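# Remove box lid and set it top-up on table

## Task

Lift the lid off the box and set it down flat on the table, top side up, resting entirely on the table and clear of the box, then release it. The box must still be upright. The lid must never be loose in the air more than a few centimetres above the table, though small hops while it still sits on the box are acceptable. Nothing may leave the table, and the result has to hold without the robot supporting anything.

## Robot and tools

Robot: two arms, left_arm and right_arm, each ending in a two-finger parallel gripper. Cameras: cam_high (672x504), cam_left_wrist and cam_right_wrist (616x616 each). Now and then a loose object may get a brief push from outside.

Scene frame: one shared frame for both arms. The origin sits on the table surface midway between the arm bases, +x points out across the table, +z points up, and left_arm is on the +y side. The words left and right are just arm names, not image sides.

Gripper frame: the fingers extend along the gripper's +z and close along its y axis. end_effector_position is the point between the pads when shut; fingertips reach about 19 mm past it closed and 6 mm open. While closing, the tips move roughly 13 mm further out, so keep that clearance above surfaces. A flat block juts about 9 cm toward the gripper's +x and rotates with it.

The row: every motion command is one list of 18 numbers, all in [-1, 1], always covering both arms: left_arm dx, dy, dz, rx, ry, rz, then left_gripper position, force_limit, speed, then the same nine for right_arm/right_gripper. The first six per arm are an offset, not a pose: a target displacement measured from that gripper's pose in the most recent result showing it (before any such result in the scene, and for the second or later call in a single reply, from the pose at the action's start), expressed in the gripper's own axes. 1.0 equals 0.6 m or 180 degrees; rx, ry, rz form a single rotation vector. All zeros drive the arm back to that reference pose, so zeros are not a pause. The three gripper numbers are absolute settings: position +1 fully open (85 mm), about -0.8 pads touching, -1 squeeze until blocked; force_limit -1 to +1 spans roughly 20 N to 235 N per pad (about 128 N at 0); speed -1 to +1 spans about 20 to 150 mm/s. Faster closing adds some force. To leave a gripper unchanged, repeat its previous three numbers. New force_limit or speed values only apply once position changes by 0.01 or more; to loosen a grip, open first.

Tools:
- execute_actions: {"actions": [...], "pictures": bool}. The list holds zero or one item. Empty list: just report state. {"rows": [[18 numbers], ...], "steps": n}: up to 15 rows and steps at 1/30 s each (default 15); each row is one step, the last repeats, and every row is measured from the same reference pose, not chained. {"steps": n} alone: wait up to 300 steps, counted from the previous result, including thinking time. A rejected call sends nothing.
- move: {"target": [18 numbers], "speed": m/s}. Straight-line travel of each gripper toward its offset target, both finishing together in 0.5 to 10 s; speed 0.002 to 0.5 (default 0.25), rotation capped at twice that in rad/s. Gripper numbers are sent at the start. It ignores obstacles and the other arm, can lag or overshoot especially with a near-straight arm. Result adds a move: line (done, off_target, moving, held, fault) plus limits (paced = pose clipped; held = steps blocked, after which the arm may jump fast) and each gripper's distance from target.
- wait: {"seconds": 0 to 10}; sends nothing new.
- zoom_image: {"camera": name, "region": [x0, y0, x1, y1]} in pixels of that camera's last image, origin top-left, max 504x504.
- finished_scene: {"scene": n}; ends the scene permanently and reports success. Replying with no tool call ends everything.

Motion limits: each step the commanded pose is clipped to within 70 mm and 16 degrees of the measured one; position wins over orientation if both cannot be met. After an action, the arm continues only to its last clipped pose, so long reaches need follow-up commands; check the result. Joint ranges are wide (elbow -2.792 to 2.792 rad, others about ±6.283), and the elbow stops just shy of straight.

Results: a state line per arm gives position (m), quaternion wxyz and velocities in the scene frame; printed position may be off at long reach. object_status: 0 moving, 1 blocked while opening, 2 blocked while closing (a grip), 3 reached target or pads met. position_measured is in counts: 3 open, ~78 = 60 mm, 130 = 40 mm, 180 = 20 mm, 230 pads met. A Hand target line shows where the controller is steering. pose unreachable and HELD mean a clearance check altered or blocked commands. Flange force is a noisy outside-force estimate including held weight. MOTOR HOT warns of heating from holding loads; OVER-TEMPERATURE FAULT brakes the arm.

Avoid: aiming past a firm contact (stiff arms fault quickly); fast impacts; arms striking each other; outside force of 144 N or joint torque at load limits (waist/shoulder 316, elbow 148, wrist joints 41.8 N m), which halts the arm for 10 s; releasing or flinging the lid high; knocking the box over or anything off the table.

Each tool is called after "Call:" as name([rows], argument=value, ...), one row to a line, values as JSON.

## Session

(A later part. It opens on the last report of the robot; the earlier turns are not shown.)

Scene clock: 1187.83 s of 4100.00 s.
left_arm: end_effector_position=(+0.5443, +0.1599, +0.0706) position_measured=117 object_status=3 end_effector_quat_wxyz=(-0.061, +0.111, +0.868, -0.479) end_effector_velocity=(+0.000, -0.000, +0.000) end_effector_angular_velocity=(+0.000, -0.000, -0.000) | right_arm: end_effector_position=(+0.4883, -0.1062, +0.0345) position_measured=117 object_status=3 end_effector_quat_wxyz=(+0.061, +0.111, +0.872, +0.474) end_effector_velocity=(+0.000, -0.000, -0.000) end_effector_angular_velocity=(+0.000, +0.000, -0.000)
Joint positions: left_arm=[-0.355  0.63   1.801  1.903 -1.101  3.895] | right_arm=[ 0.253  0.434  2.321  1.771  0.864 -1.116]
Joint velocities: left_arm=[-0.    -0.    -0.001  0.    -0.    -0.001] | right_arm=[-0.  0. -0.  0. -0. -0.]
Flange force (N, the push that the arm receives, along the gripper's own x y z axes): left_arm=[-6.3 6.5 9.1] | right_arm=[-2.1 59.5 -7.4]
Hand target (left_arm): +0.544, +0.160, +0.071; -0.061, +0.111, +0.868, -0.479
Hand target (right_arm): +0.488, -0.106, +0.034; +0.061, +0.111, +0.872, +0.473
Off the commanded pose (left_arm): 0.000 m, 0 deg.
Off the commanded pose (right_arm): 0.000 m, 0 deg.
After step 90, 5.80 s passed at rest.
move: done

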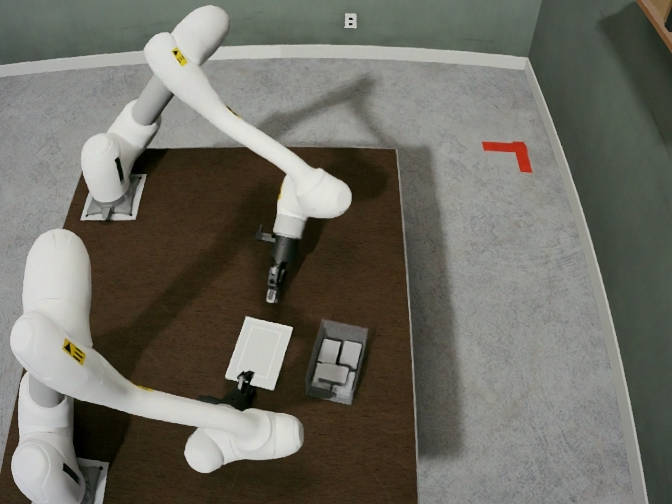

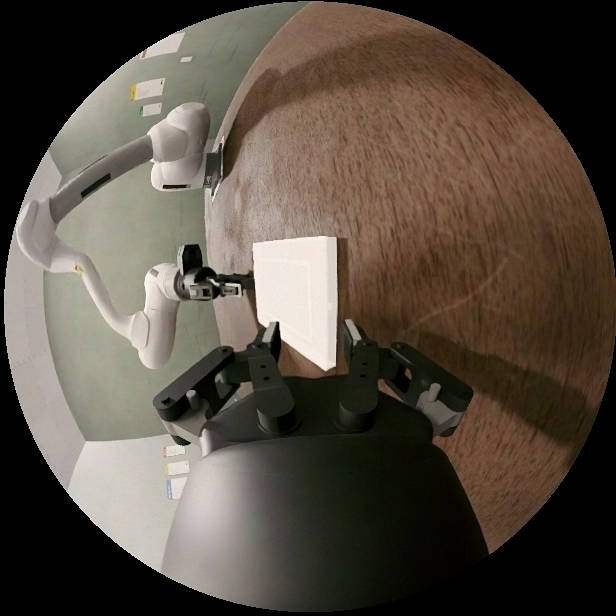

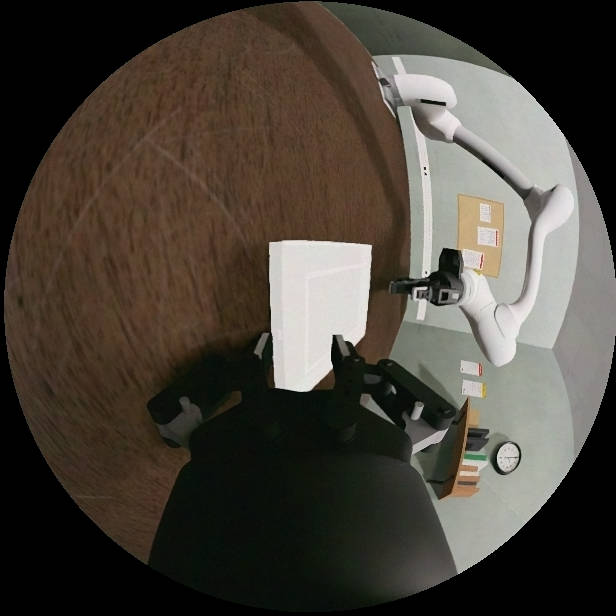

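Call:
move(target=[0, 0, -0.08, 0, 0, 0, 0.1, -0.5, -1.0, 0, 0, -0.12, 0, 0, 0, 0.1, -0.5, -1.0], speed=0.04)

Scene clock: 1194.47 s of 4100.00 s.
left_arm: end_effector_position=(+0.5544, +0.1992, +0.0962) position_measured=117 object_status=3 end_effector_quat_wxyz=(-0.061, +0.111, +0.868, -0.479) end_effector_velocity=(+0.001, +0.000, +0.001) end_effector_angular_velocity=(-0.002, +0.000, +0.001) | right_arm: end_effector_position=(+0.4732, -0.1648, +0.0737) position_measured=117 object_status=3 end_effector_quat_wxyz=(+0.061, +0.111, +0.872, +0.473) end_effector_velocity=(+0.000, +0.000, +0.000) end_effector_angular_velocity=(-0.000, -0.001, +0.000)
Joint positions: left_arm=[-0.3    0.597  1.795  1.955 -1.149  3.87 ] | right_arm=[ 0.131  0.327  2.364  1.603  0.906 -1.026]
Joint velocities: left_arm=[ 0.001  0.    -0.001 -0.001 -0.001 -0.   ] | right_arm=[ 0. -0. -0. -0. -0. -0.]
Flange force (N, the push that the arm receives, along the gripper's own x y z axes): left_arm=[-8.2 6.7 5.8] | right_arm=[5.6 -0.8 4.7]
Hand target (left_arm): +0.554, +0.199, +0.096; -0.061, +0.111, +0.868, -0.479
Hand target (right_arm): +0.473, -0.165, +0.074; +0.061, +0.111, +0.872, +0.473
Off the commanded pose (left_arm): 0.000 m, 0 deg.
Off the commanded pose (right_arm): 0.000 m, 0 deg.
After step 90, 1.57 s passed at rest.
move: done

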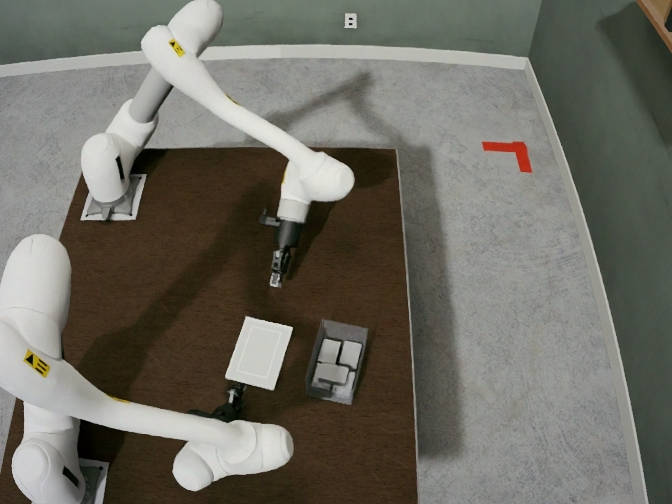

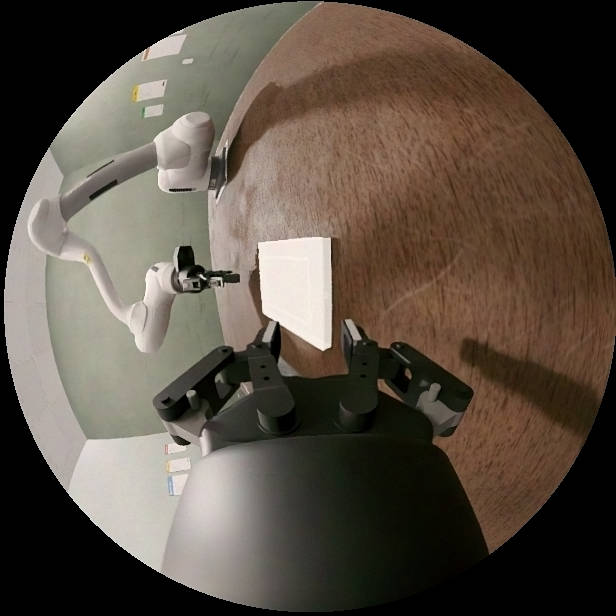

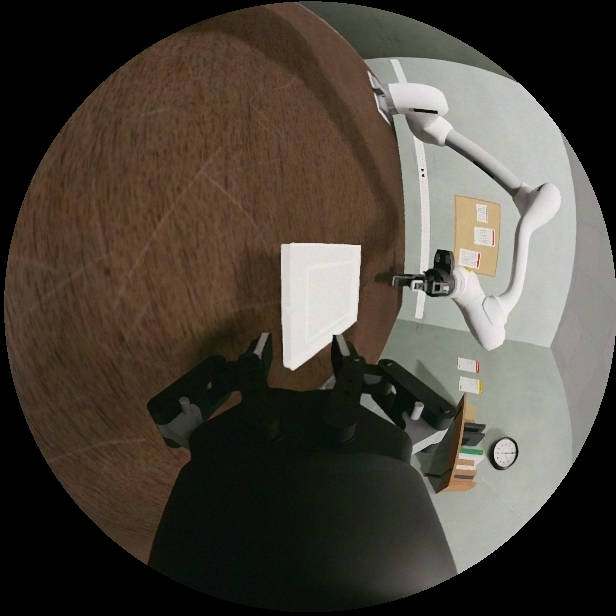

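The lid lies flat on the table, top up, clear of the box, and both grippers are away from it.

Call:
finished_scene(scene=1)

The scene is finished: the task was done.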